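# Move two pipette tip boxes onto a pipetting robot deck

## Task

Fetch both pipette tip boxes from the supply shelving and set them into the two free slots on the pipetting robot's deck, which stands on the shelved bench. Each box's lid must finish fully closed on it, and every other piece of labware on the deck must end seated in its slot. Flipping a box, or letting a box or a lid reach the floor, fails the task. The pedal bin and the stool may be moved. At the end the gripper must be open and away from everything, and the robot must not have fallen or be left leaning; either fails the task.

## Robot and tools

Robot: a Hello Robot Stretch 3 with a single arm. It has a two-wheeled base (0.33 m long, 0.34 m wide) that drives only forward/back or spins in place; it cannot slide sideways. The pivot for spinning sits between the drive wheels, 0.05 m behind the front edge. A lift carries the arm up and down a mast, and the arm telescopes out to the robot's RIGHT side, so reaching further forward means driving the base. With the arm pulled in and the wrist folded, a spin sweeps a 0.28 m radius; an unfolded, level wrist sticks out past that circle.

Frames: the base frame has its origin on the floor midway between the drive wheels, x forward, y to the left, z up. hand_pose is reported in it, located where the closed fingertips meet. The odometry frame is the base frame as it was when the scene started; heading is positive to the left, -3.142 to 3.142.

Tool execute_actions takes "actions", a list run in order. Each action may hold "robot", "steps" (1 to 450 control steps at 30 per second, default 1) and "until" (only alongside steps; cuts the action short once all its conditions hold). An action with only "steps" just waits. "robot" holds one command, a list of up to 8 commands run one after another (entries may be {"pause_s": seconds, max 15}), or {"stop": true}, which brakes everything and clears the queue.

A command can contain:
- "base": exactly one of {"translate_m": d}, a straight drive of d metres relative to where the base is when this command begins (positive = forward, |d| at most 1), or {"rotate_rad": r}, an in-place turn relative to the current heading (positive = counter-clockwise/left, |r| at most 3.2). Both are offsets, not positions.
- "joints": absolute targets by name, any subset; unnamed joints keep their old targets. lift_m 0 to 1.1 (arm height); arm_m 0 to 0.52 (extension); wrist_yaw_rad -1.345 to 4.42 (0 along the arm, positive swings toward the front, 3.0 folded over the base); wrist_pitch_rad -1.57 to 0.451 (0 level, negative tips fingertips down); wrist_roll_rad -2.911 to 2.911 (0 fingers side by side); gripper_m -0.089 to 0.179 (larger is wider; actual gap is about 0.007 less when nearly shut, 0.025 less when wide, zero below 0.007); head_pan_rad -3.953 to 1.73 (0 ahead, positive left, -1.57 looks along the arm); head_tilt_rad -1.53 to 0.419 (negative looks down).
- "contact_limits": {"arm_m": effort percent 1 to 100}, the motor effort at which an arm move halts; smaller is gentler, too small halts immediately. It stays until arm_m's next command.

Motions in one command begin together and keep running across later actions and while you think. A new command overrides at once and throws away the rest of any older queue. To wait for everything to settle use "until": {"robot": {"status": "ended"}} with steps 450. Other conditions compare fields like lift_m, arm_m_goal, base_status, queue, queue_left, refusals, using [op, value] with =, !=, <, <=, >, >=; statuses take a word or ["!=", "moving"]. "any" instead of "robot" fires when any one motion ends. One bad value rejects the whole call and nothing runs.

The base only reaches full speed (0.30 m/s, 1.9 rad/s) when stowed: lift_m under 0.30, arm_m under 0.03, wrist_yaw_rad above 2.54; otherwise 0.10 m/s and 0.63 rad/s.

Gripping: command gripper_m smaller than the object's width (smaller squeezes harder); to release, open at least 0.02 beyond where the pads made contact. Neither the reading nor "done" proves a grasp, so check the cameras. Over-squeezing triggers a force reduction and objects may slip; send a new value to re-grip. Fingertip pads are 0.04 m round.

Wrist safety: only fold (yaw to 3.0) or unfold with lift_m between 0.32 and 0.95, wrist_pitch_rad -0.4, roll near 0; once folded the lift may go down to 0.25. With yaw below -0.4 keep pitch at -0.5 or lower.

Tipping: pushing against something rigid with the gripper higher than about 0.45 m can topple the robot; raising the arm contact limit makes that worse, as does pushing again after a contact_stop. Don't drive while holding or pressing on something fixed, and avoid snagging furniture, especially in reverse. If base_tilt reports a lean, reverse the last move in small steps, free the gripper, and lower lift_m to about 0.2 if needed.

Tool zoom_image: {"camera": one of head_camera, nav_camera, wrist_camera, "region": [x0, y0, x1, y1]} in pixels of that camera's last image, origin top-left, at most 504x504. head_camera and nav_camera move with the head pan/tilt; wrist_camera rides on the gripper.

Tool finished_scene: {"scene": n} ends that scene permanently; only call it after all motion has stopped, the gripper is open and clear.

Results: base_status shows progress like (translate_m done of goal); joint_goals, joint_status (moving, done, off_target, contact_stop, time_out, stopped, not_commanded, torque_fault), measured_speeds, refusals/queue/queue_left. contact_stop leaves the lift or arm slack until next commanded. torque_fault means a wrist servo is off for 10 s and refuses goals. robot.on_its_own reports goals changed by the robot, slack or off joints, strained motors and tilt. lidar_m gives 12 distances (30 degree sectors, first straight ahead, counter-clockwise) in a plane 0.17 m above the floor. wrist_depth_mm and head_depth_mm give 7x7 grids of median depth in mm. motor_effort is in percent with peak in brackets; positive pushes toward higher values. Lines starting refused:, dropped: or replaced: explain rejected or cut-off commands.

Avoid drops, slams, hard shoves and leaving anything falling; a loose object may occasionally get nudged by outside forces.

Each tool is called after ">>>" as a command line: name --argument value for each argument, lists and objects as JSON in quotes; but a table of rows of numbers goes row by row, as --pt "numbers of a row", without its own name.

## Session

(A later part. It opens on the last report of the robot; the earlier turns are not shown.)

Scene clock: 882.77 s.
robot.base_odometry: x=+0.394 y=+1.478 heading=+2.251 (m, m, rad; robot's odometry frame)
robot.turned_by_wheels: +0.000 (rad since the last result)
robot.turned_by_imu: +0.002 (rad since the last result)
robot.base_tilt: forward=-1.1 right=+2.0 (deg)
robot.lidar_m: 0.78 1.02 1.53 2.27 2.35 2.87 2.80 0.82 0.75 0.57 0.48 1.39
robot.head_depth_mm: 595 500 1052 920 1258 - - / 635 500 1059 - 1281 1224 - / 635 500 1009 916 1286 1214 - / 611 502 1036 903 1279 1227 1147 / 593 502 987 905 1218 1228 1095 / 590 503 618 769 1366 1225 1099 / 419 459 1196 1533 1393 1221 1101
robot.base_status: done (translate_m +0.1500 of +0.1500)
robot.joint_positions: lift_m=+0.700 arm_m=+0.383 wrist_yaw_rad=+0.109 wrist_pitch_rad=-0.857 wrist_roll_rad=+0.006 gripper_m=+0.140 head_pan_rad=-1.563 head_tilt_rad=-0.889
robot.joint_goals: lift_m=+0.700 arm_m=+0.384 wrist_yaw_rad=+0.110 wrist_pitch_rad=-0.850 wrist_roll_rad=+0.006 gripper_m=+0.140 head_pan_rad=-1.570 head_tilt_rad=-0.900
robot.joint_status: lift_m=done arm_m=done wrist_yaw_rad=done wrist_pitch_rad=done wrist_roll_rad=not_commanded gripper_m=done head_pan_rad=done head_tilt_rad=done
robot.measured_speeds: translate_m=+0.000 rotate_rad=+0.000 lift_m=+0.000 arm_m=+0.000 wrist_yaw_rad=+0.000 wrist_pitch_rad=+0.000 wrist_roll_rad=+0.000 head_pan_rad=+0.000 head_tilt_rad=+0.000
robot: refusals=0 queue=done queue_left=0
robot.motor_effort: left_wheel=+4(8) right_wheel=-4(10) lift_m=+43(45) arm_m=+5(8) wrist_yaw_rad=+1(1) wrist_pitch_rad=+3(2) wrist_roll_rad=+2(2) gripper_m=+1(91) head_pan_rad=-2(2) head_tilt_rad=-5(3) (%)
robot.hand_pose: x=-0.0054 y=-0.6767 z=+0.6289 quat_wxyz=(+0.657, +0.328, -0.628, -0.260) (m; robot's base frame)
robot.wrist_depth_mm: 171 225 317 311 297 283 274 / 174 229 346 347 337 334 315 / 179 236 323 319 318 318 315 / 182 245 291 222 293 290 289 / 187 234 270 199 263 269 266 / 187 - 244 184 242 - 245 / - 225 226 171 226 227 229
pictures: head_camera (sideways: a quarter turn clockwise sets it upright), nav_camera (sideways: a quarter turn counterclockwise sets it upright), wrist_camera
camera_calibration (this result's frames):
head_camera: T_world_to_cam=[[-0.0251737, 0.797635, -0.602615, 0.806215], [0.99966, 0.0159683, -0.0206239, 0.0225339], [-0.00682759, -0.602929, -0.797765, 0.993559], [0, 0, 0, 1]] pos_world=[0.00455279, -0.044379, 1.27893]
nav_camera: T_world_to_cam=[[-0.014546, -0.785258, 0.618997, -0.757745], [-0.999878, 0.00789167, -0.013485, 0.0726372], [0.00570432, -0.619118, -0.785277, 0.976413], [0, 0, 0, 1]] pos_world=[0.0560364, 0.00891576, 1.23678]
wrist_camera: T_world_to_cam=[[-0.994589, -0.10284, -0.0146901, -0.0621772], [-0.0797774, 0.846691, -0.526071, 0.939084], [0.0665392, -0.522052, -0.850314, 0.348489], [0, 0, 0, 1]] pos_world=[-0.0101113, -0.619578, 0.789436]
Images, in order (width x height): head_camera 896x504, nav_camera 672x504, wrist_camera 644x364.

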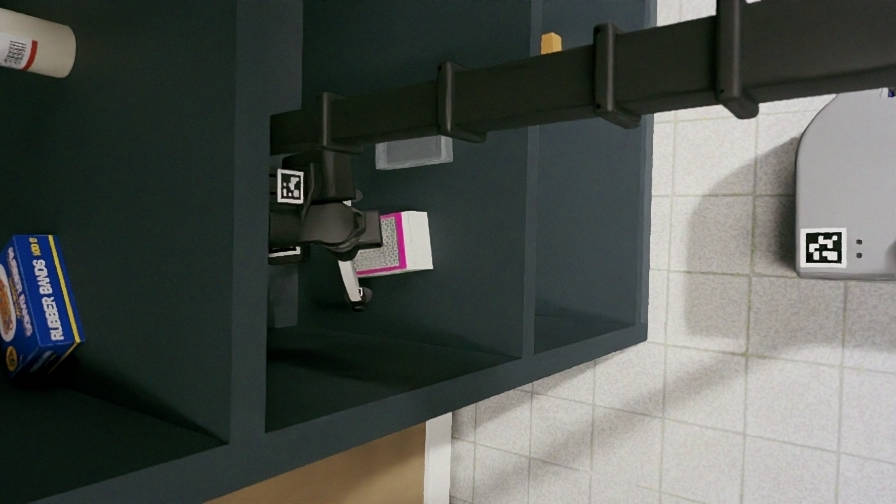

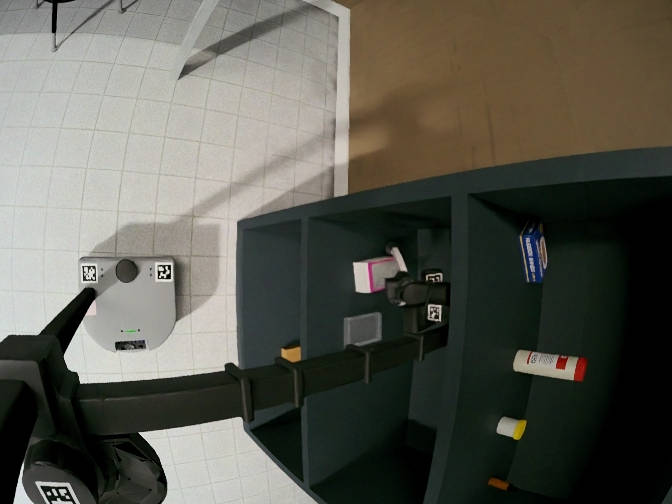

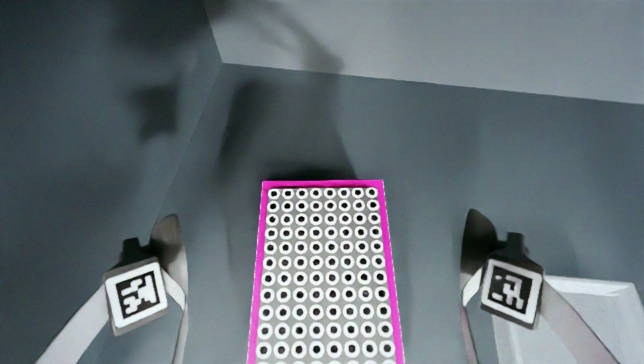

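>>> execute_actions --actions '[{"robot":[{"joints":{"arm_m":0.392},"base":{"translate_m":0.002}},{"joints":{"lift_m":0.649}},{"joints":{"gripper_m":0.03}},{"joints":{"lift_m":0.69}}],"steps":450,"until":{"robot":{"status":"ended"}}}]'

Scene clock: 891.30 s.
robot.base_odometry: x=+0.393 y=+1.480 heading=+2.251 (m, m, rad; robot's odometry frame)
robot.turned_by_wheels: +0.000 (rad since the last result)
robot.turned_by_imu: +0.001 (rad since the last result)
robot.base_tilt: forward=-1.1 right=+1.9 (deg)
robot.lidar_m: 0.77 1.02 1.54 2.26 2.35 2.87 2.81 0.82 0.75 0.56 0.48 1.40
robot.head_depth_mm: 594 501 1061 924 1254 - - / 633 502 1056 - - 1225 - / 635 501 1007 921 1288 1231 - / 613 503 1007 904 1270 1220 1151 / 592 501 1009 904 1207 1229 1104 / 590 502 611 765 1362 1234 1105 / 413 459 1201 1513 1388 1230 1099
robot.base_status: done (translate_m +0.0020 of +0.0020)
robot.joint_positions: lift_m=+0.690 arm_m=+0.392 wrist_yaw_rad=+0.109 wrist_pitch_rad=-0.863 wrist_roll_rad=+0.006 gripper_m=+0.031 head_pan_rad=-1.563 head_tilt_rad=-0.889
robot.joint_goals: lift_m=+0.690 arm_m=+0.392 wrist_yaw_rad=+0.110 wrist_pitch_rad=-0.850 wrist_roll_rad=+0.006 gripper_m=+0.030 head_pan_rad=-1.570 head_tilt_rad=-0.900
robot.joint_status: lift_m=done arm_m=done wrist_yaw_rad=done wrist_pitch_rad=done wrist_roll_rad=not_commanded gripper_m=done head_pan_rad=done head_tilt_rad=done
robot.measured_speeds: translate_m=+0.000 rotate_rad=+0.000 lift_m=+0.000 arm_m=+0.000 wrist_yaw_rad=+0.000 wrist_pitch_rad=+0.000 wrist_roll_rad=+0.000 head_pan_rad=+0.000 head_tilt_rad=+0.000
robot: refusals=0 queue=done queue_left=0
robot.motor_effort: left_wheel=+4(9) right_wheel=-3(7) lift_m=+45(46) arm_m=+5(4) wrist_yaw_rad=+0(1) wrist_pitch_rad=+4(4) wrist_roll_rad=+2(2) gripper_m=-22(100) head_pan_rad=-3(2) head_tilt_rad=-4(4) (%)
robot.hand_pose: x=-0.0055 y=-0.6840 z=+0.6180 quat_wxyz=(+0.656, +0.330, -0.627, -0.262) (m; robot's base frame)
robot.wrist_depth_mm: 168 220 310 304 289 278 266 / 172 228 335 336 327 321 307 / 176 236 302 305 302 302 304 / 180 242 269 154 267 277 277 / 184 248 146 143 145 253 253 / 189 231 133 133 133 237 234 / 192 221 129 124 127 218 218
pictures: head_camera (sideways: a quarter turn clockwise sets it upright), nav_camera (sideways: a quarter turn counterclockwise sets it upright), wrist_camera
camera_calibration (this result's frames):
head_camera: T_world_to_cam=[[-0.0251734, 0.797635, -0.602615, 0.806215], [0.99966, 0.015968, -0.0206239, 0.0225339], [-0.00682781, -0.602929, -0.797765, 0.993559], [0, 0, 0, 1]] pos_world=[0.00455278, -0.044379, 1.27893]
nav_camera: T_world_to_cam=[[-0.0145463, -0.785258, 0.618997, -0.757745], [-0.999878, 0.00789203, -0.013485, 0.0726372], [0.0057041, -0.619118, -0.785277, 0.976413], [0, 0, 0, 1]] pos_world=[0.0560364, 0.00891574, 1.23678]
wrist_camera: T_world_to_cam=[[-0.994595, -0.102787, -0.0146576, -0.0631979], [-0.0801383, 0.849746, -0.521066, 0.938484], [0.066014, -0.517075, -0.85339, 0.340714], [0, 0, 0, 1]] pos_world=[-0.0101397, -0.627794, 0.778848]
Images, in order (width x height): head_camera 896x504, nav_camera 672x504, wrist_camera 644x364.

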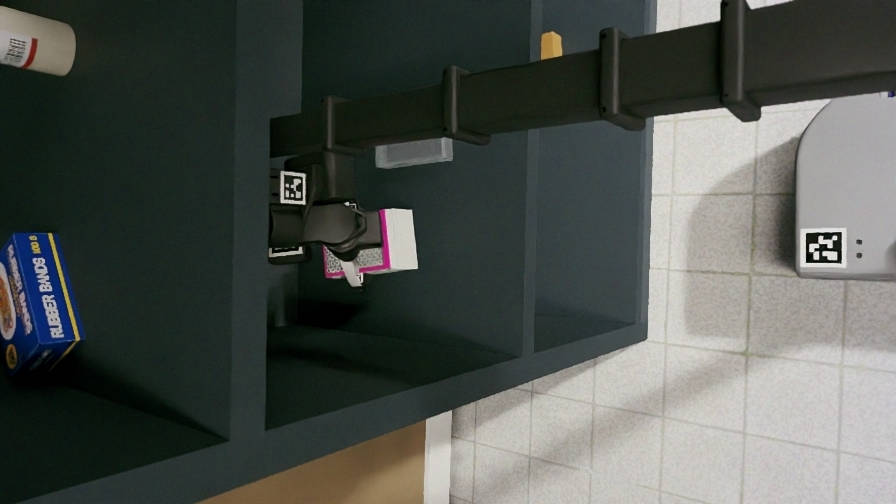

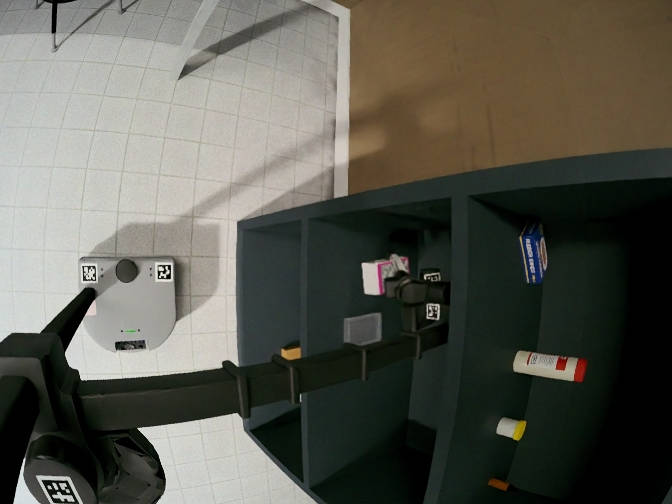

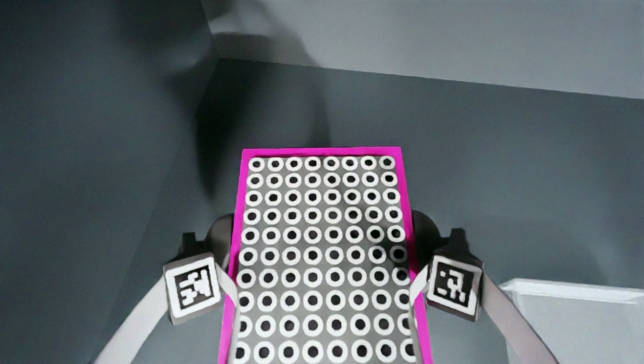

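>>> execute_actions --actions '[{"robot":[{"joints":{"arm_m":0.0,"wrist_yaw_rad":0.0}},{"base":{"rotate_rad":0.9367},"joints":{"lift_m":0.80,"head_tilt_rad":-0.8}},{"base":{"translate_m":0.6076},"joints":{"lift_m":0.97}},{"base":{"rotate_rad":0.5825}},{"joints":{"arm_m":0.20}}],"steps":450,"until":{"robot":{"status":"ended"}}},{"steps":300,"until":{"robot":{"status":"ended"}}}]'

Scene clock: 913.37 s.
robot.base_odometry: x=-0.214 y=+1.452 heading=-2.514 (m, m, rad; robot's odometry frame)
robot.turned_by_wheels: +1.519 (rad since the last result)
robot.turned_by_imu: +1.532 (rad since the last result)
robot.base_tilt: forward=-1.0 right=+2.0 (deg)
robot.lidar_m: 2.33 1.86 2.44 3.14 1.40 1.34 0.96 0.72 0.78 0.54 0.79 0.92
robot.head_depth_mm: 986 983 754 665 1408 1250 1114 / - - 780 666 1436 1256 1116 / 984 - - 652 1373 1263 1121 / 982 1081 757 655 1389 1264 1127 / 1001 1065 746 662 1389 1266 1115 / 1006 1064 792 662 1424 1257 1115 / 1007 1066 793 659 1416 1266 1115
robot.base_status: done (rotate_rad +0.5823 of +0.5825)
robot.joint_positions: lift_m=+0.970 arm_m=+0.200 wrist_yaw_rad=+0.000 wrist_pitch_rad=-0.864 wrist_roll_rad=+0.006 gripper_m=+0.031 head_pan_rad=-1.563 head_tilt_rad=-0.803
robot.joint_goals: lift_m=+0.970 arm_m=+0.200 wrist_yaw_rad=+0.000 wrist_pitch_rad=-0.850 wrist_roll_rad=+0.006 gripper_m=+0.030 head_pan_rad=-1.570 head_tilt_rad=-0.800
robot.joint_status: lift_m=done arm_m=done wrist_yaw_rad=done wrist_pitch_rad=done wrist_roll_rad=not_commanded gripper_m=done head_pan_rad=done head_tilt_rad=done
robot.measured_speeds: translate_m=+0.000 rotate_rad=+0.000 lift_m=+0.000 arm_m=+0.000 wrist_yaw_rad=+0.000 wrist_pitch_rad=+0.000 wrist_roll_rad=+0.000 head_pan_rad=+0.000 head_tilt_rad=+0.000
robot: refusals=0 queue=done queue_left=0
robot.motor_effort: left_wheel=-2(7) right_wheel=+4(7) lift_m=+44(47) arm_m=+5(7) wrist_yaw_rad=-1(2) wrist_pitch_rad=+4(4) wrist_roll_rad=+2(2) gripper_m=-22(22) head_pan_rad=-2(1) head_tilt_rad=+1(11) (%)
robot.hand_pose: x=-0.0216 y=-0.4927 z=+0.8980 quat_wxyz=(+0.641, +0.295, -0.644, -0.297) (m; robot's base frame)
robot.wrist_depth_mm: 464 463 319 316 314 447 451 / 398 410 314 318 317 404 402 / 350 352 331 348 347 348 348 / 282 250 247 155 310 319 309 / 262 230 146 143 145 297 283 / 274 267 133 133 133 276 270 / 260 259 129 124 128 258 258
pictures: head_camera (sideways: a quarter turn clockwise sets it upright), nav_camera (sideways: a quarter turn counterclockwise sets it upright), wrist_camera
camera_calibration (this result's frames):
head_camera: T_world_to_cam=[[-0.0247652, 0.743392, -0.668397, 0.891924], [0.999673, 0.0141786, -0.02127, 0.0233774], [-0.00633503, -0.668705, -0.7435, 0.922995], [0, 0, 0, 1]] pos_world=[0.00456615, -0.0461691, 1.2829]
nav_camera: T_world_to_cam=[[-0.0149646, -0.729666, 0.68364, -0.841972], [-0.999869, 0.00668857, -0.0147478, 0.0742828], [0.00618842, -0.683771, -0.72967, 0.9041], [0, 0, 0, 1]] pos_world=[0.0560783, 0.00334183, 1.2364]
wrist_camera: T_world_to_cam=[[-0.999878, 0.00541626, -0.0146493, -0.00219331], [0.0122538, 0.853608, -0.520772, 0.924219], [0.00968415, -0.520888, -0.85357, 0.676633], [0, 0, 0, 1]] pos_world=[-0.0200709, -0.436458, 1.05883]
Images, in order (width x height): head_camera 896x504, nav_camera 672x504, wrist_camera 644x364.

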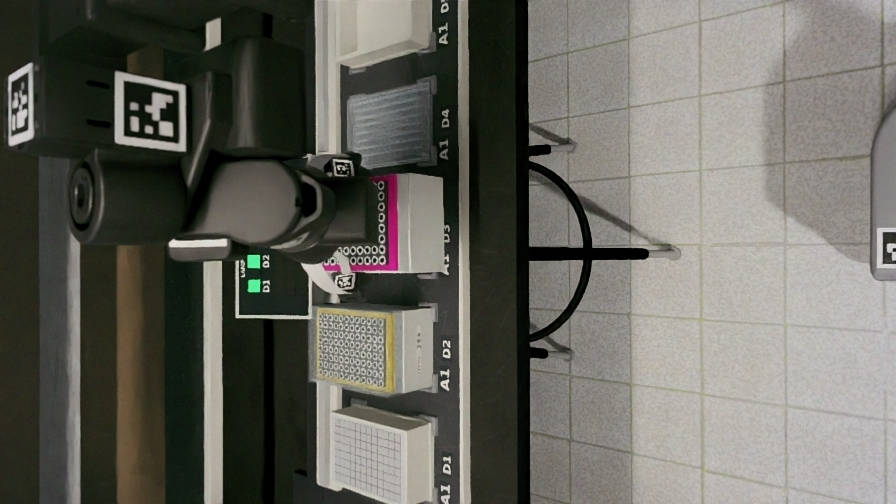

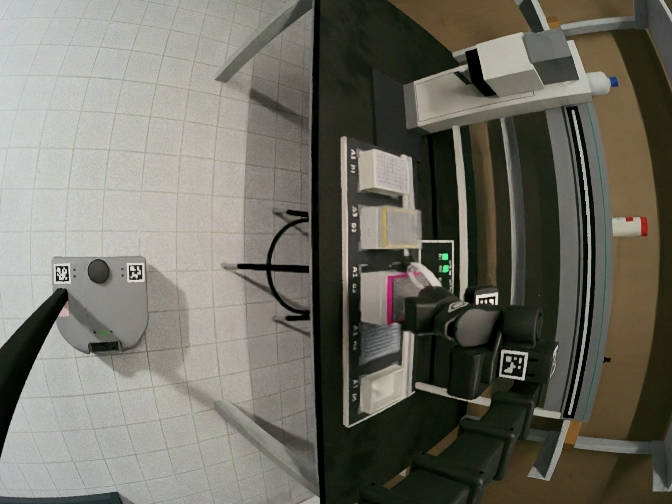

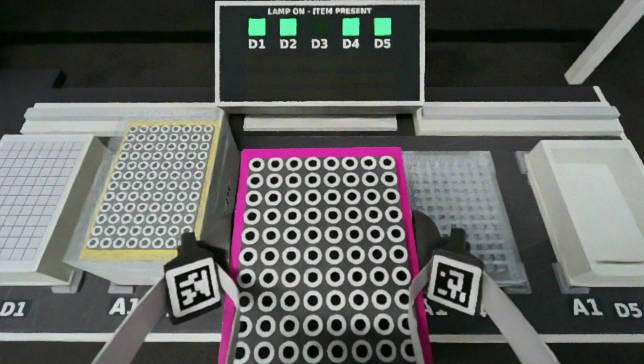

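>>> execute_actions --actions '[{"robot":[{"joints":{"arm_m":0.281}},{"joints":{"lift_m":0.905}}],"steps":450,"until":{"robot":{"status":"ended"}}}]'

>>> zoom_image --camera "head_camera" --region '[290, 140, 480, 410]'

Scene clock: 921.27 s.
robot.base_odometry: x=-0.214 y=+1.452 heading=-2.514 (m, m, rad; robot's odometry frame)
robot.turned_by_wheels: +0.000 (rad since the last result)
robot.turned_by_imu: +0.001 (rad since the last result)
robot.base_tilt: forward=-0.9 right=+2.0 (deg)
robot.lidar_m: 2.33 1.86 2.44 3.14 1.40 1.34 0.96 0.72 0.78 0.54 0.79 0.92
robot.head_depth_mm: 1024 - - 666 1410 1257 1116 / 988 - 788 672 1418 1265 1110 / 995 - 765 664 1383 1256 1121 / 1007 1099 752 654 1396 1262 1124 / 1002 1060 762 661 1394 1266 1119 / 1002 1059 795 663 1418 1263 1117 / 1012 1061 793 660 1414 1261 1115
robot.base_status: done (rotate_rad +0.5823 of +0.5825)
robot.joint_positions: lift_m=+0.905 arm_m=+0.281 wrist_yaw_rad=+0.000 wrist_pitch_rad=-0.864 wrist_roll_rad=+0.006 gripper_m=+0.031 head_pan_rad=-1.563 head_tilt_rad=-0.803
robot.joint_goals: lift_m=+0.905 arm_m=+0.281 wrist_yaw_rad=+0.000 wrist_pitch_rad=-0.850 wrist_roll_rad=+0.006 gripper_m=+0.030 head_pan_rad=-1.570 head_tilt_rad=-0.800
robot.joint_status: lift_m=done arm_m=done wrist_yaw_rad=done wrist_pitch_rad=done wrist_roll_rad=not_commanded gripper_m=done head_pan_rad=done head_tilt_rad=done
robot.measured_speeds: translate_m=+0.000 rotate_rad=+0.000 lift_m=+0.000 arm_m=+0.000 wrist_yaw_rad=+0.000 wrist_pitch_rad=+0.000 wrist_roll_rad=+0.000 head_pan_rad=+0.000 head_tilt_rad=+0.000
robot: refusals=0 queue=done queue_left=0
robot.motor_effort: left_wheel=-2(2) right_wheel=+4(4) lift_m=+32(44) arm_m=+5(5) wrist_yaw_rad=-1(0) wrist_pitch_rad=+5(4) wrist_roll_rad=+2(2) gripper_m=-22(22) head_pan_rad=-2(2) head_tilt_rad=+1(2) (%)
robot.hand_pose: x=-0.0216 y=-0.5737 z=+0.8334 quat_wxyz=(+0.641, +0.295, -0.644, -0.297) (m; robot's base frame)
robot.wrist_depth_mm: 362 357 222 219 220 354 355 / 321 321 219 222 220 320 314 / 258 258 219 219 219 254 256 / 177 179 212 155 241 249 249 / 162 167 146 142 145 228 224 / 149 154 133 133 133 214 211 / 139 164 129 124 127 197 196
pictures: head_camera (sideways: a quarter turn clockwise sets it upright), nav_camera (sideways: a quarter turn counterclockwise sets it upright), wrist_camera
camera_calibration (this result's frames):
head_camera: T_world_to_cam=[[-0.0247652, 0.74339, -0.6684, 0.891927], [0.999673, 0.0141786, -0.0212701, 0.0233774], [-0.00633501, -0.668708, -0.743498, 0.922992], [0, 0, 0, 1]] pos_world=[0.00456615, -0.0461692, 1.2829]
nav_camera: T_world_to_cam=[[-0.0149646, -0.729664, 0.683642, -0.841975], [-0.999869, 0.00668852, -0.0147479, 0.0742828], [0.00618844, -0.683773, -0.729668, 0.904097], [0, 0, 0, 1]] pos_world=[0.0560783, 0.00334161, 1.2364]
wrist_camera: T_world_to_cam=[[-0.999878, 0.00541866, -0.0146487, -0.00269983], [0.0122543, 0.853674, -0.520664, 0.959663], [0.00968389, -0.52078, -0.853636, 0.579462], [0, 0, 0, 1]] pos_world=[-0.0200709, -0.517452, 0.994272]
Images, in order (width x height): head_camera 896x504, nav_camera 672x504, wrist_camera 644x364.

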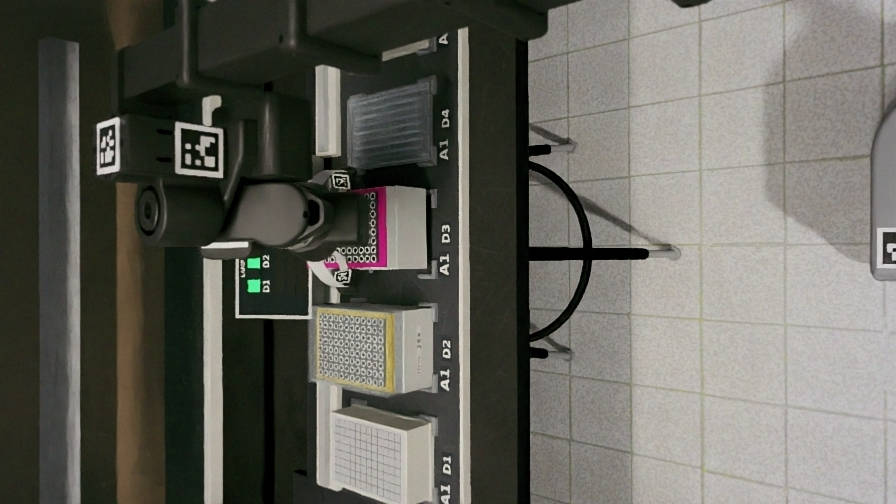

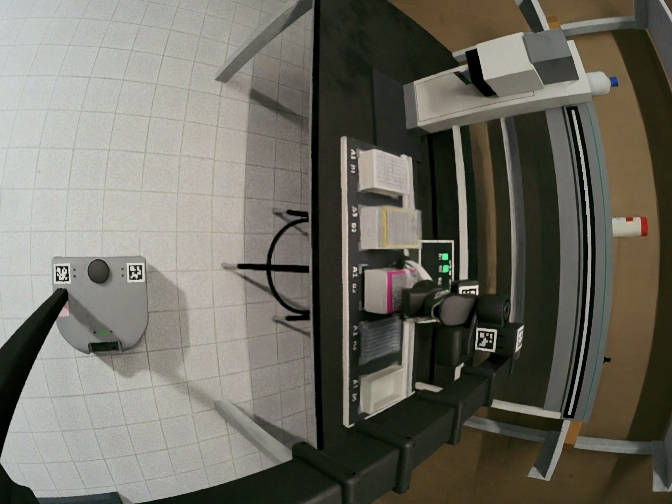

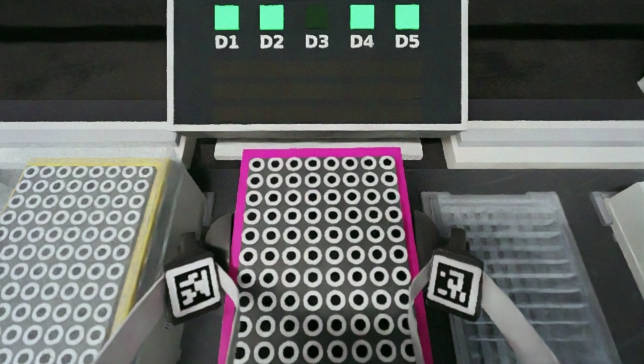

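Region (290, 140, 480, 410) of head_camera's 896x504 image, scaled by 1.867, with more detail than that image has; it fills the left 355 columns of this view, and the rest is white.

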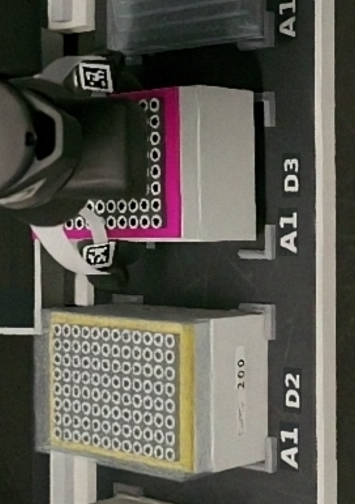

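>>> execute_actions --actions '[{"robot":[{"joints":{"arm_m":0.284},"base":{"translate_m":0.005}},{"joints":{"lift_m":0.898}}],"steps":450,"until":{"robot":{"status":"ended"}}}]'

>>> zoom_image --camera "head_camera" --region '[340, 160, 480, 400]'

Scene clock: 933.57 s.
robot.base_odometry: x=-0.218 y=+1.449 heading=-2.514 (m, m, rad; robot's odometry frame)
robot.turned_by_wheels: +0.000 (rad since the last result)
robot.turned_by_imu: +0.001 (rad since the last result)
robot.base_tilt: forward=-1.0 right=+2.0 (deg)
robot.lidar_m: 2.32 1.86 2.43 3.14 1.41 1.35 0.97 0.72 0.78 0.54 0.79 0.92
robot.head_depth_mm: 1050 - - 664 1433 1267 1118 / 1007 - 787 670 1414 1267 1115 / 999 - 769 665 1378 1259 1118 / 1002 1108 751 656 1387 1263 1123 / 1008 1064 759 660 1392 1263 1111 / 1005 1059 791 663 1415 1260 1108 / 1003 1055 792 659 1420 1270 1116
robot.base_status: done (translate_m +0.0050 of +0.0050)
robot.joint_positions: lift_m=+0.898 arm_m=+0.284 wrist_yaw_rad=+0.000 wrist_pitch_rad=-0.864 wrist_roll_rad=+0.006 gripper_m=+0.031 head_pan_rad=-1.563 head_tilt_rad=-0.803
robot.joint_goals: lift_m=+0.898 arm_m=+0.284 wrist_yaw_rad=+0.000 wrist_pitch_rad=-0.850 wrist_roll_rad=+0.006 gripper_m=+0.030 head_pan_rad=-1.570 head_tilt_rad=-0.800
robot.joint_status: lift_m=done arm_m=done wrist_yaw_rad=done wrist_pitch_rad=done wrist_roll_rad=not_commanded gripper_m=done head_pan_rad=done head_tilt_rad=done
robot.measured_speeds: translate_m=+0.000 rotate_rad=+0.000 lift_m=+0.000 arm_m=+0.000 wrist_yaw_rad=+0.000 wrist_pitch_rad=+0.000 wrist_roll_rad=+0.000 head_pan_rad=+0.000 head_tilt_rad=+0.000
robot: refusals=0 queue=done queue_left=0
robot.motor_effort: left_wheel=-2(3) right_wheel=+3(11) lift_m=+32(33) arm_m=+5(6) wrist_yaw_rad=+0(1) wrist_pitch_rad=+5(5) wrist_roll_rad=+2(2) gripper_m=-22(22) head_pan_rad=-1(2) head_tilt_rad=+2(1) (%)
robot.hand_pose: x=-0.0216 y=-0.5767 z=+0.8264 quat_wxyz=(+0.641, +0.295, -0.644, -0.297) (m; robot's base frame)
robot.wrist_depth_mm: 348 351 212 212 212 336 346 / 313 310 212 211 212 300 306 / 252 250 225 214 225 247 244 / 168 171 200 155 232 242 238 / 154 158 146 143 145 221 221 / 144 146 133 133 133 206 203 / 133 154 129 124 127 190 191
pictures: head_camera (sideways: a quarter turn clockwise sets it upright), nav_camera (sideways: a quarter turn counterclockwise sets it upright), wrist_camera
camera_calibration (this result's frames):
head_camera: T_world_to_cam=[[-0.0247651, 0.74339, -0.6684, 0.891927], [0.999673, 0.0141784, -0.0212701, 0.0233774], [-0.00633509, -0.668708, -0.743498, 0.922991], [0, 0, 0, 1]] pos_world=[0.00456614, -0.0461692, 1.2829]
nav_camera: T_world_to_cam=[[-0.0149647, -0.729664, 0.683643, -0.841976], [-0.999869, 0.00668864, -0.0147479, 0.0742828], [0.00618836, -0.683774, -0.729668, 0.904097], [0, 0, 0, 1]] pos_world=[0.0560783, 0.00334159, 1.2364]
wrist_camera: T_world_to_cam=[[-0.999878, 0.00541928, -0.0146485, -0.002786], [0.0122545, 0.853689, -0.520639, 0.958559], [0.0096838, -0.520755, -0.853651, 0.571951], [0, 0, 0, 1]] pos_world=[-0.020071, -0.52045, 0.987269]
Images, in order (width x height): head_camera 896x504, nav_camera 672x504, wrist_camera 644x364.

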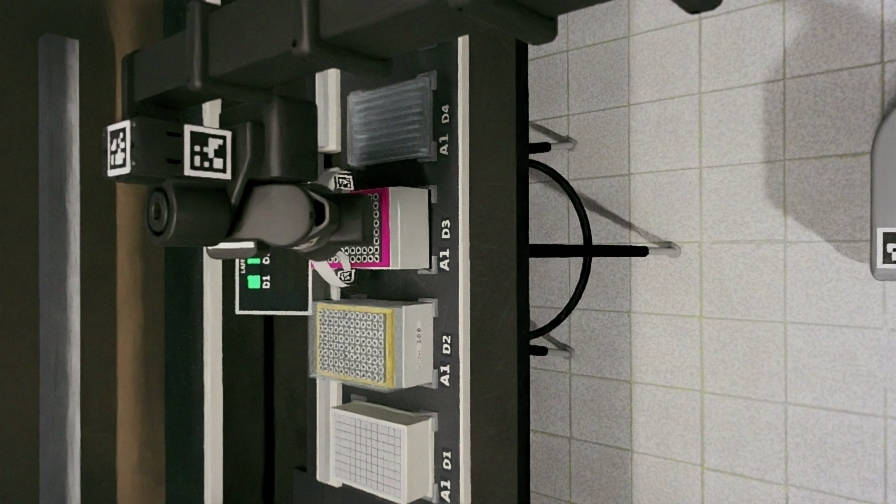

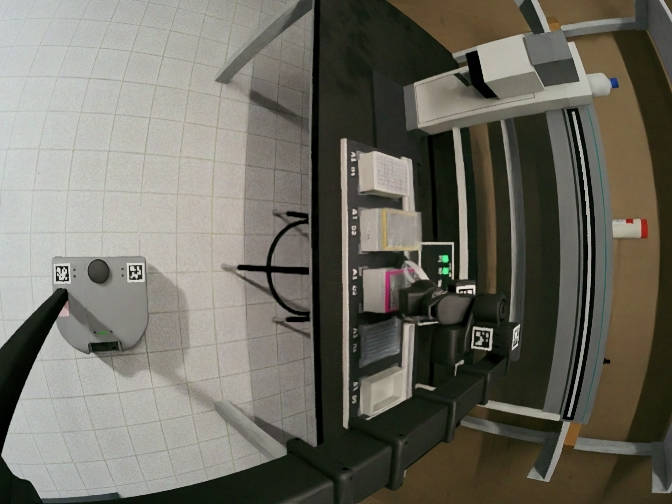

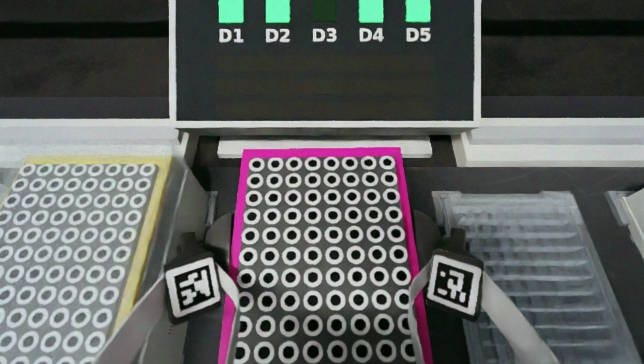

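Region (340, 160, 480, 400) of head_camera's 896x504 image, scaled by 2.100, with more detail than that image has; it fills the left 294 columns of this view, and the rest is white.

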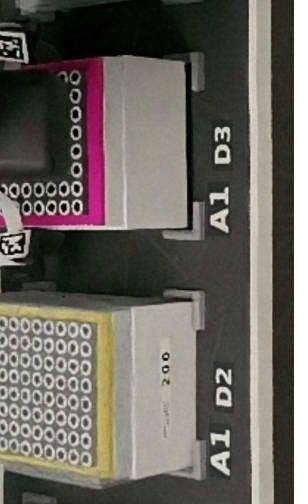

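>>> execute_actions --actions '[{"robot":[{"joints":{"arm_m":0.2865}},{"joints":{"lift_m":0.893}}],"steps":450,"until":{"robot":{"status":"ended"}}}]'

>>> zoom_image --camera "head_camera" --region '[340, 160, 480, 400]'

>>> zoom_image --camera "wrist_camera" --region '[100, 110, 500, 260]'

Scene clock: 944.77 s.
robot.base_odometry: x=-0.218 y=+1.449 heading=-2.514 (m, m, rad; robot's odometry frame)
robot.turned_by_wheels: +0.000 (rad since the last result)
robot.turned_by_imu: +0.000 (rad since the last result)
robot.base_tilt: forward=-1.1 right=+2.0 (deg)
robot.lidar_m: 2.32 1.85 2.43 3.14 1.41 1.35 0.97 0.72 0.78 0.54 0.79 0.92
robot.head_depth_mm: 1052 1137 - 658 1404 1258 1111 / 1007 - 778 668 1422 1255 1110 / 1002 - 743 662 1401 1258 1115 / 1006 1102 757 660 1385 1251 1121 / 1005 1065 760 659 1399 1266 1112 / 999 1057 791 662 1423 1265 1111 / 1002 1068 794 659 1426 1257 1120
robot.base_status: done (translate_m +0.0050 of +0.0050)
robot.joint_positions: lift_m=+0.893 arm_m=+0.286 wrist_yaw_rad=+0.000 wrist_pitch_rad=-0.864 wrist_roll_rad=+0.006 gripper_m=+0.031 head_pan_rad=-1.563 head_tilt_rad=-0.803
robot.joint_goals: lift_m=+0.893 arm_m=+0.286 wrist_yaw_rad=+0.000 wrist_pitch_rad=-0.850 wrist_roll_rad=+0.006 gripper_m=+0.030 head_pan_rad=-1.570 head_tilt_rad=-0.800
robot.joint_status: lift_m=done arm_m=done wrist_yaw_rad=done wrist_pitch_rad=done wrist_roll_rad=not_commanded gripper_m=done head_pan_rad=done head_tilt_rad=done
robot.measured_speeds: translate_m=+0.000 rotate_rad=+0.000 lift_m=+0.000 arm_m=+0.000 wrist_yaw_rad=+0.000 wrist_pitch_rad=+0.000 wrist_roll_rad=+0.000 head_pan_rad=+0.000 head_tilt_rad=+0.000
robot: refusals=0 queue=done queue_left=0
robot.motor_effort: left_wheel=-2(2) right_wheel=+3(4) lift_m=+32(33) arm_m=+5(6) wrist_yaw_rad=+0(0) wrist_pitch_rad=+4(5) wrist_roll_rad=+2(2) gripper_m=-22(22) head_pan_rad=-2(3) head_tilt_rad=+1(1) (%)
robot.hand_pose: x=-0.0216 y=-0.5792 z=+0.8214 quat_wxyz=(+0.641, +0.295, -0.644, -0.297) (m; robot's base frame)
robot.wrist_depth_mm: 343 342 208 207 206 332 334 / 304 303 206 207 206 295 299 / 243 242 226 208 229 240 240 / 163 166 199 155 225 236 235 / 149 155 145 143 145 217 216 / 138 143 133 133 133 201 198 / 129 154 129 124 127 185 186
pictures: head_camera (sideways: a quarter turn clockwise sets it upright), nav_camera (sideways: a quarter turn counterclockwise sets it upright), wrist_camera
camera_calibration (this result's frames):
head_camera: T_world_to_cam=[[-0.0247649, 0.74339, -0.6684, 0.891927], [0.999673, 0.0141782, -0.0212701, 0.0233774], [-0.00633525, -0.668708, -0.743498, 0.922992], [0, 0, 0, 1]] pos_world=[0.00456613, -0.0461692, 1.2829]
nav_camera: T_world_to_cam=[[-0.0149649, -0.729664, 0.683642, -0.841976], [-0.999869, 0.00668888, -0.0147479, 0.0742828], [0.00618819, -0.683774, -0.729668, 0.904097], [0, 0, 0, 1]] pos_world=[0.0560783, 0.00334159, 1.2364]
wrist_camera: T_world_to_cam=[[-0.999878, 0.0054198, -0.0146484, -0.00284569], [0.0122545, 0.853706, -0.520612, 0.958067], [0.0096838, -0.520728, -0.853668, 0.566406], [0, 0, 0, 1]] pos_world=[-0.020071, -0.522948, 0.982262]
Images, in order (width x height): head_camera 896x504, nav_camera 672x504, wrist_camera 644x364.

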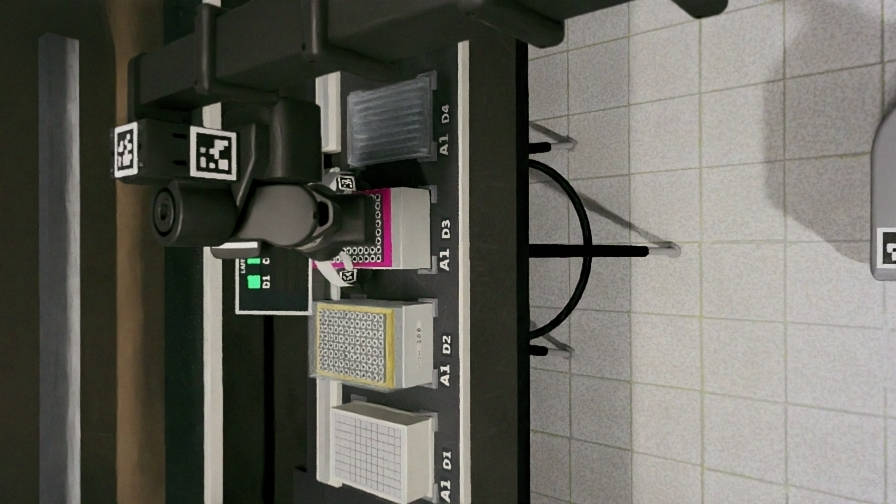

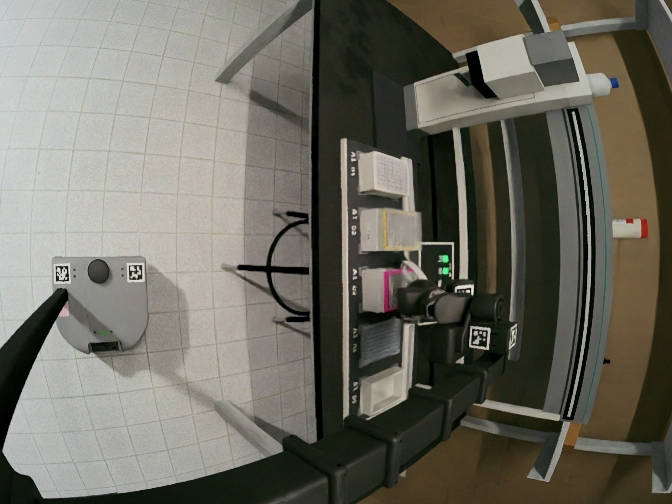

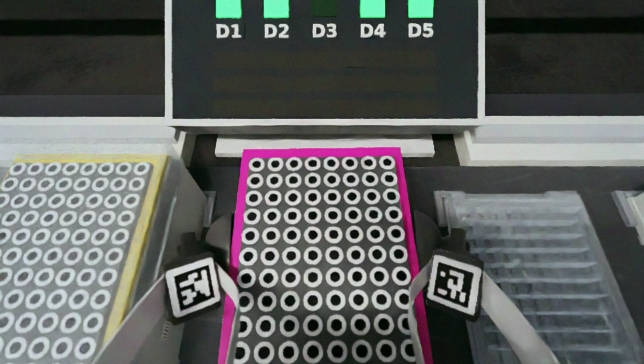

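Region (340, 160, 480, 400) of head_camera's 896x504 image, scaled by 2.100, with more detail than that image has; it fills the left 294 columns of this view, and the rest is white.

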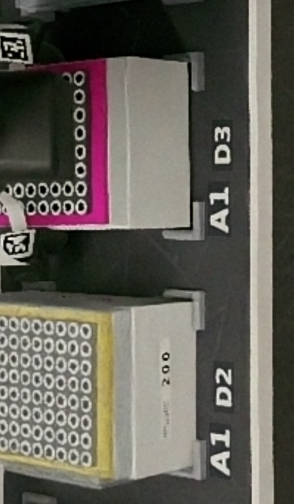

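Region (100, 110, 500, 260) of wrist_camera's 644x364 image, scaled by 1.260; it fills the top 189 rows of this view, and the rest is white.

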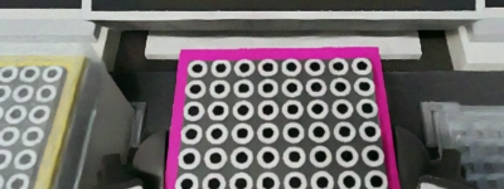

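>>> execute_actions --actions '[{"robot":[{"joints":{"lift_m":0.887}}],"steps":450,"until":{"robot":{"status":"ended"}}}]'

>>> zoom_image --camera "head_camera" --region '[340, 160, 480, 400]'

Scene clock: 949.00 s.
robot.base_odometry: x=-0.218 y=+1.449 heading=-2.514 (m, m, rad; robot's odometry frame)
robot.turned_by_wheels: +0.000 (rad since the last result)
robot.turned_by_imu: +0.000 (rad since the last result)
robot.base_tilt: forward=-1.0 right=+1.9 (deg)
robot.lidar_m: 2.32 1.86 2.43 3.13 1.41 1.34 0.97 0.72 0.78 0.54 0.79 0.92
robot.head_depth_mm: 1049 1107 - 664 1403 1259 1117 / 1011 - 769 670 1417 1258 1110 / 1005 - - 662 1389 1260 1127 / 1007 1102 761 662 1384 1256 1127 / 1005 1059 757 662 1382 1271 1121 / 1002 1070 794 662 1422 1250 1119 / 1003 1068 792 661 1419 1264 1114
robot.base_status: done (translate_m +0.0050 of +0.0050)
robot.joint_positions: lift_m=+0.888 arm_m=+0.286 wrist_yaw_rad=+0.000 wrist_pitch_rad=-0.861 wrist_roll_rad=+0.006 gripper_m=+0.031 head_pan_rad=-1.563 head_tilt_rad=-0.803
robot.joint_goals: lift_m=+0.887 arm_m=+0.286 wrist_yaw_rad=+0.000 wrist_pitch_rad=-0.850 wrist_roll_rad=+0.006 gripper_m=+0.030 head_pan_rad=-1.570 head_tilt_rad=-0.800
robot.joint_status: lift_m=done arm_m=done wrist_yaw_rad=done wrist_pitch_rad=done wrist_roll_rad=not_commanded gripper_m=done head_pan_rad=done head_tilt_rad=done
robot.measured_speeds: translate_m=+0.000 rotate_rad=+0.000 lift_m=+0.000 arm_m=+0.000 wrist_yaw_rad=+0.000 wrist_pitch_rad=+0.000 wrist_roll_rad=+0.000 head_pan_rad=+0.000 head_tilt_rad=+0.000
robot: refusals=0 queue=done queue_left=0
robot.motor_effort: left_wheel=-2(2) right_wheel=+3(4) lift_m=+22(33) arm_m=+5(5) wrist_yaw_rad=-1(1) wrist_pitch_rad=+4(5) wrist_roll_rad=+2(2) gripper_m=-21(22) head_pan_rad=-1(2) head_tilt_rad=+2(2) (%)
robot.hand_pose: x=-0.0216 y=-0.5797 z=+0.8161 quat_wxyz=(+0.641, +0.295, -0.644, -0.296) (m; robot's base frame)
robot.wrist_depth_mm: 339 327 204 204 202 327 335 / 301 292 204 203 204 291 294 / 243 238 237 205 236 240 239 / 159 162 198 152 222 231 230 / 146 150 145 142 144 212 213 / 135 139 133 132 132 196 196 / 125 153 127 123 126 183 182
pictures: head_camera (sideways: a quarter turn clockwise sets it upright), nav_camera (sideways: a quarter turn counterclockwise sets it upright), wrist_camera
camera_calibration (this result's frames):
head_camera: T_world_to_cam=[[-0.024765, 0.74339, -0.6684, 0.891927], [0.999673, 0.0141783, -0.0212701, 0.0233774], [-0.00633518, -0.668708, -0.743498, 0.922992], [0, 0, 0, 1]] pos_world=[0.00456614, -0.0461692, 1.2829]
nav_camera: T_world_to_cam=[[-0.0149648, -0.729664, 0.683642, -0.841975], [-0.999869, 0.00668876, -0.0147479, 0.0742828], [0.00618827, -0.683773, -0.729668, 0.904097], [0, 0, 0, 1]] pos_world=[0.0560783, 0.00334161, 1.2364]
wrist_camera: T_world_to_cam=[[-0.999878, 0.00538225, -0.014665, -0.00292723], [0.0122548, 0.852432, -0.522694, 0.95673], [0.00968763, -0.52281, -0.852394, 0.559407], [0, 0, 0, 1]] pos_world=[-0.0200707, -0.523069, 0.976869]
Images, in order (width x height): head_camera 896x504, nav_camera 672x504, wrist_camera 644x364.

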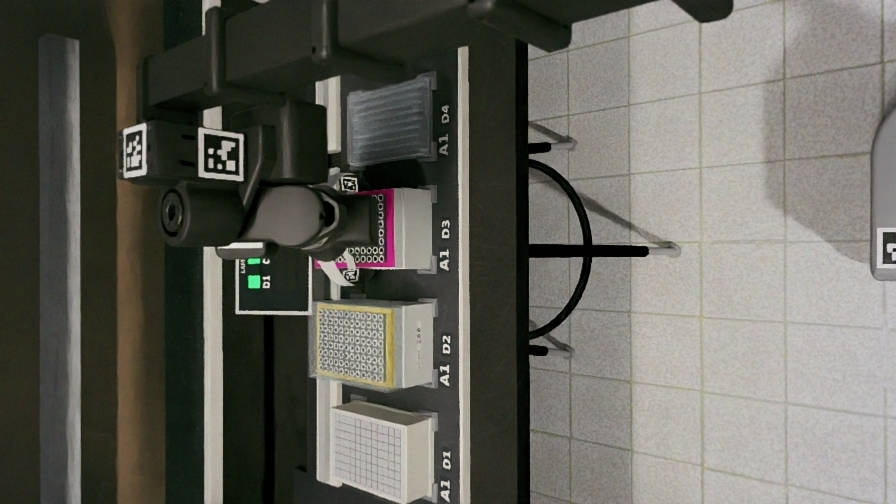

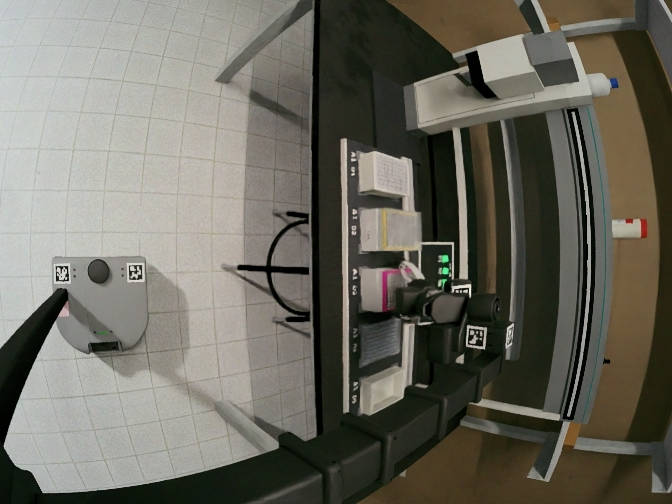

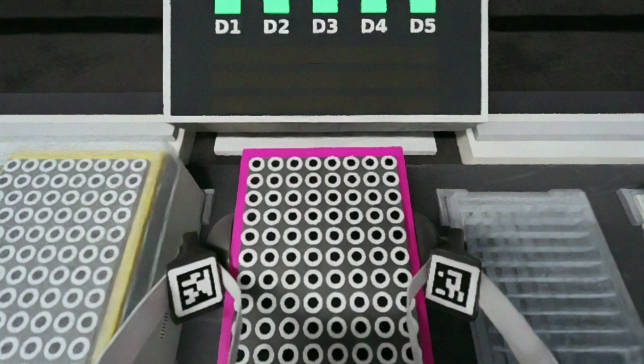

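Region (340, 160, 480, 400) of head_camera's 896x504 image, scaled by 2.100, with more detail than that image has; it fills the left 294 columns of this view, and the rest is white.

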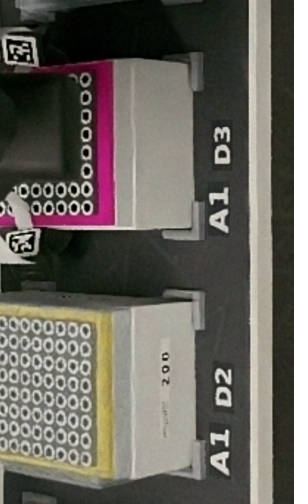

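>>> execute_actions --actions '[{"robot":[{"joints":{"lift_m":0.895}},{"joints":{"wrist_yaw_rad":-0.016},"base":{"translate_m":0.0012}},{"pause_s":0.5},{"joints":{"lift_m":0.887}}],"steps":450,"until":{"robot":{"status":"ended"}}}]'

>>> zoom_image --camera "head_camera" --region '[340, 160, 480, 400]'

Scene clock: 960.60 s.
robot.base_odometry: x=-0.219 y=+1.448 heading=-2.514 (m, m, rad; robot's odometry frame)
robot.turned_by_wheels: +0.000 (rad since the last result)
robot.turned_by_imu: +0.001 (rad since the last result)
robot.base_tilt: forward=-1.0 right=+1.9 (deg)
robot.lidar_m: 2.32 1.85 2.43 3.15 1.41 1.35 0.97 0.73 0.78 0.54 0.79 0.92
robot.head_depth_mm: 1034 1105 - 664 1398 1258 1114 / 1010 - 770 670 1421 1253 1119 / 1006 - - 664 1388 1262 1126 / 1005 1106 761 659 1400 1260 1122 / 1006 1064 759 658 1392 1264 1109 / 1007 1063 792 659 1427 1259 1121 / 1009 1063 792 663 1413 1256 1119
robot.base_status: done (translate_m +0.0012 of +0.0012)
robot.joint_positions: lift_m=+0.888 arm_m=+0.286 wrist_yaw_rad=-0.015 wrist_pitch_rad=-0.861 wrist_roll_rad=+0.006 gripper_m=+0.031 head_pan_rad=-1.563 head_tilt_rad=-0.803
robot.joint_goals: lift_m=+0.887 arm_m=+0.286 wrist_yaw_rad=-0.016 wrist_pitch_rad=-0.850 wrist_roll_rad=+0.006 gripper_m=+0.030 head_pan_rad=-1.570 head_tilt_rad=-0.800
robot.joint_status: lift_m=done arm_m=done wrist_yaw_rad=done wrist_pitch_rad=done wrist_roll_rad=not_commanded gripper_m=done head_pan_rad=done head_tilt_rad=done
robot.measured_speeds: translate_m=+0.000 rotate_rad=+0.000 lift_m=+0.000 arm_m=+0.000 wrist_yaw_rad=+0.000 wrist_pitch_rad=+0.000 wrist_roll_rad=+0.000 head_pan_rad=+0.000 head_tilt_rad=+0.000
robot: refusals=0 queue=done queue_left=0
robot.motor_effort: left_wheel=-1(4) right_wheel=+3(9) lift_m=+23(46) arm_m=+4(5) wrist_yaw_rad=-1(2) wrist_pitch_rad=+4(5) wrist_roll_rad=+2(2) gripper_m=-22(22) head_pan_rad=-1(2) head_tilt_rad=+2(3) (%)
robot.hand_pose: x=-0.0238 y=-0.5799 z=+0.8162 quat_wxyz=(+0.639, +0.290, -0.646, -0.301) (m; robot's base frame)
robot.wrist_depth_mm: 339 330 204 203 204 326 331 / 303 292 203 203 203 291 294 / 239 237 227 205 240 240 241 / 159 161 203 153 223 231 230 / 145 150 144 141 144 212 211 / 135 139 132 132 131 195 196 / 125 154 126 123 126 182 182
pictures: head_camera (sideways: a quarter turn clockwise sets it upright), nav_camera (sideways: a quarter turn counterclockwise sets it upright), wrist_camera
camera_calibration (this result's frames):
head_camera: T_world_to_cam=[[-0.0247649, 0.743371, -0.66842, 0.891954], [0.999673, 0.0141777, -0.0212703, 0.0233776], [-0.00633502, -0.668729, -0.74348, 0.922968], [0, 0, 0, 1]] pos_world=[0.00456614, -0.0461697, 1.2829]
nav_camera: T_world_to_cam=[[-0.0149649, -0.729645, 0.683663, -0.842002], [-0.999869, 0.00668835, -0.0147483, 0.0742833], [0.00618843, -0.683794, -0.729649, 0.904072], [0, 0, 0, 1]] pos_world=[0.0560783, 0.00333978, 1.2364]
wrist_camera: T_world_to_cam=[[-0.999686, 0.0203257, -0.0146651, 0.00351894], [0.0249952, 0.851764, -0.523329, 0.957357], [0.00185415, -0.523531, -0.852004, 0.558488], [0, 0, 0, 1]] pos_world=[-0.021447, -0.523127, 0.976899]
Images, in order (width x height): head_camera 896x504, nav_camera 672x504, wrist_camera 644x364.

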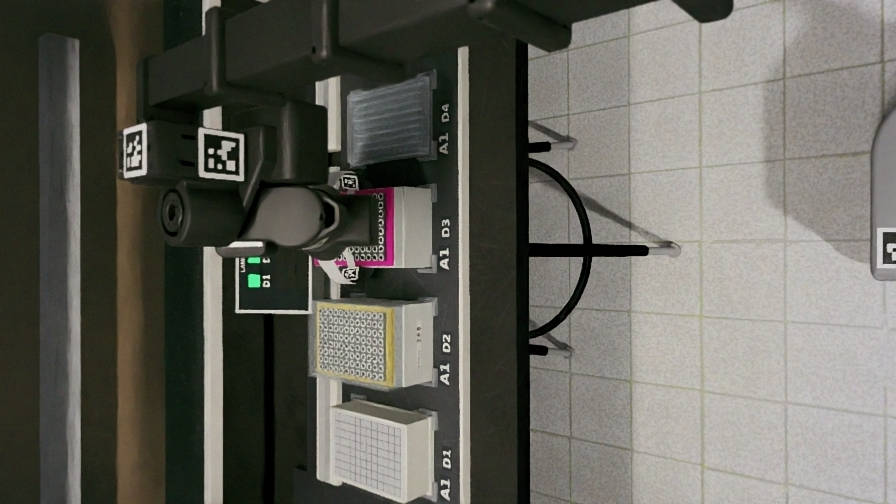

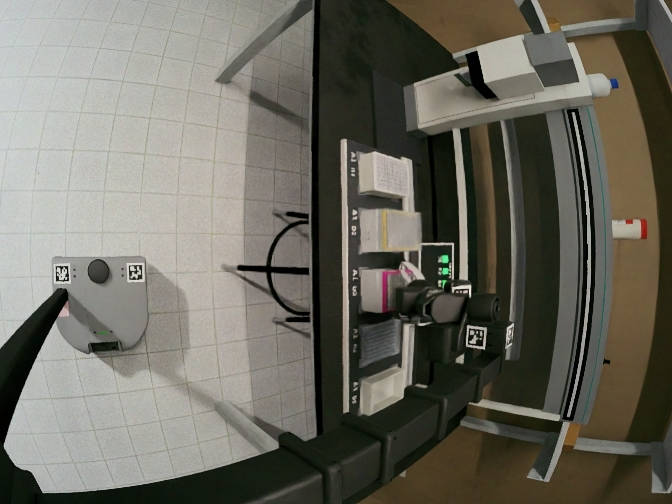

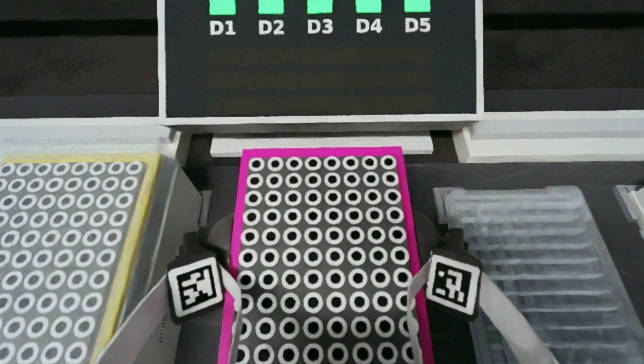

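Region (340, 160, 480, 400) of head_camera's 896x504 image, scaled by 2.100, with more detail than that image has; it fills the left 294 columns of this view, and the rest is white.

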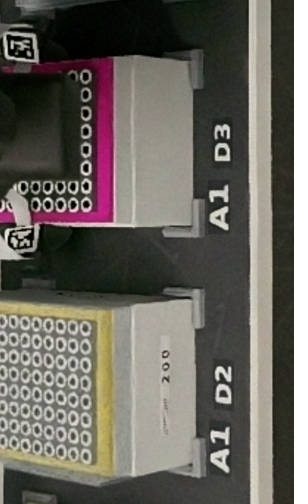

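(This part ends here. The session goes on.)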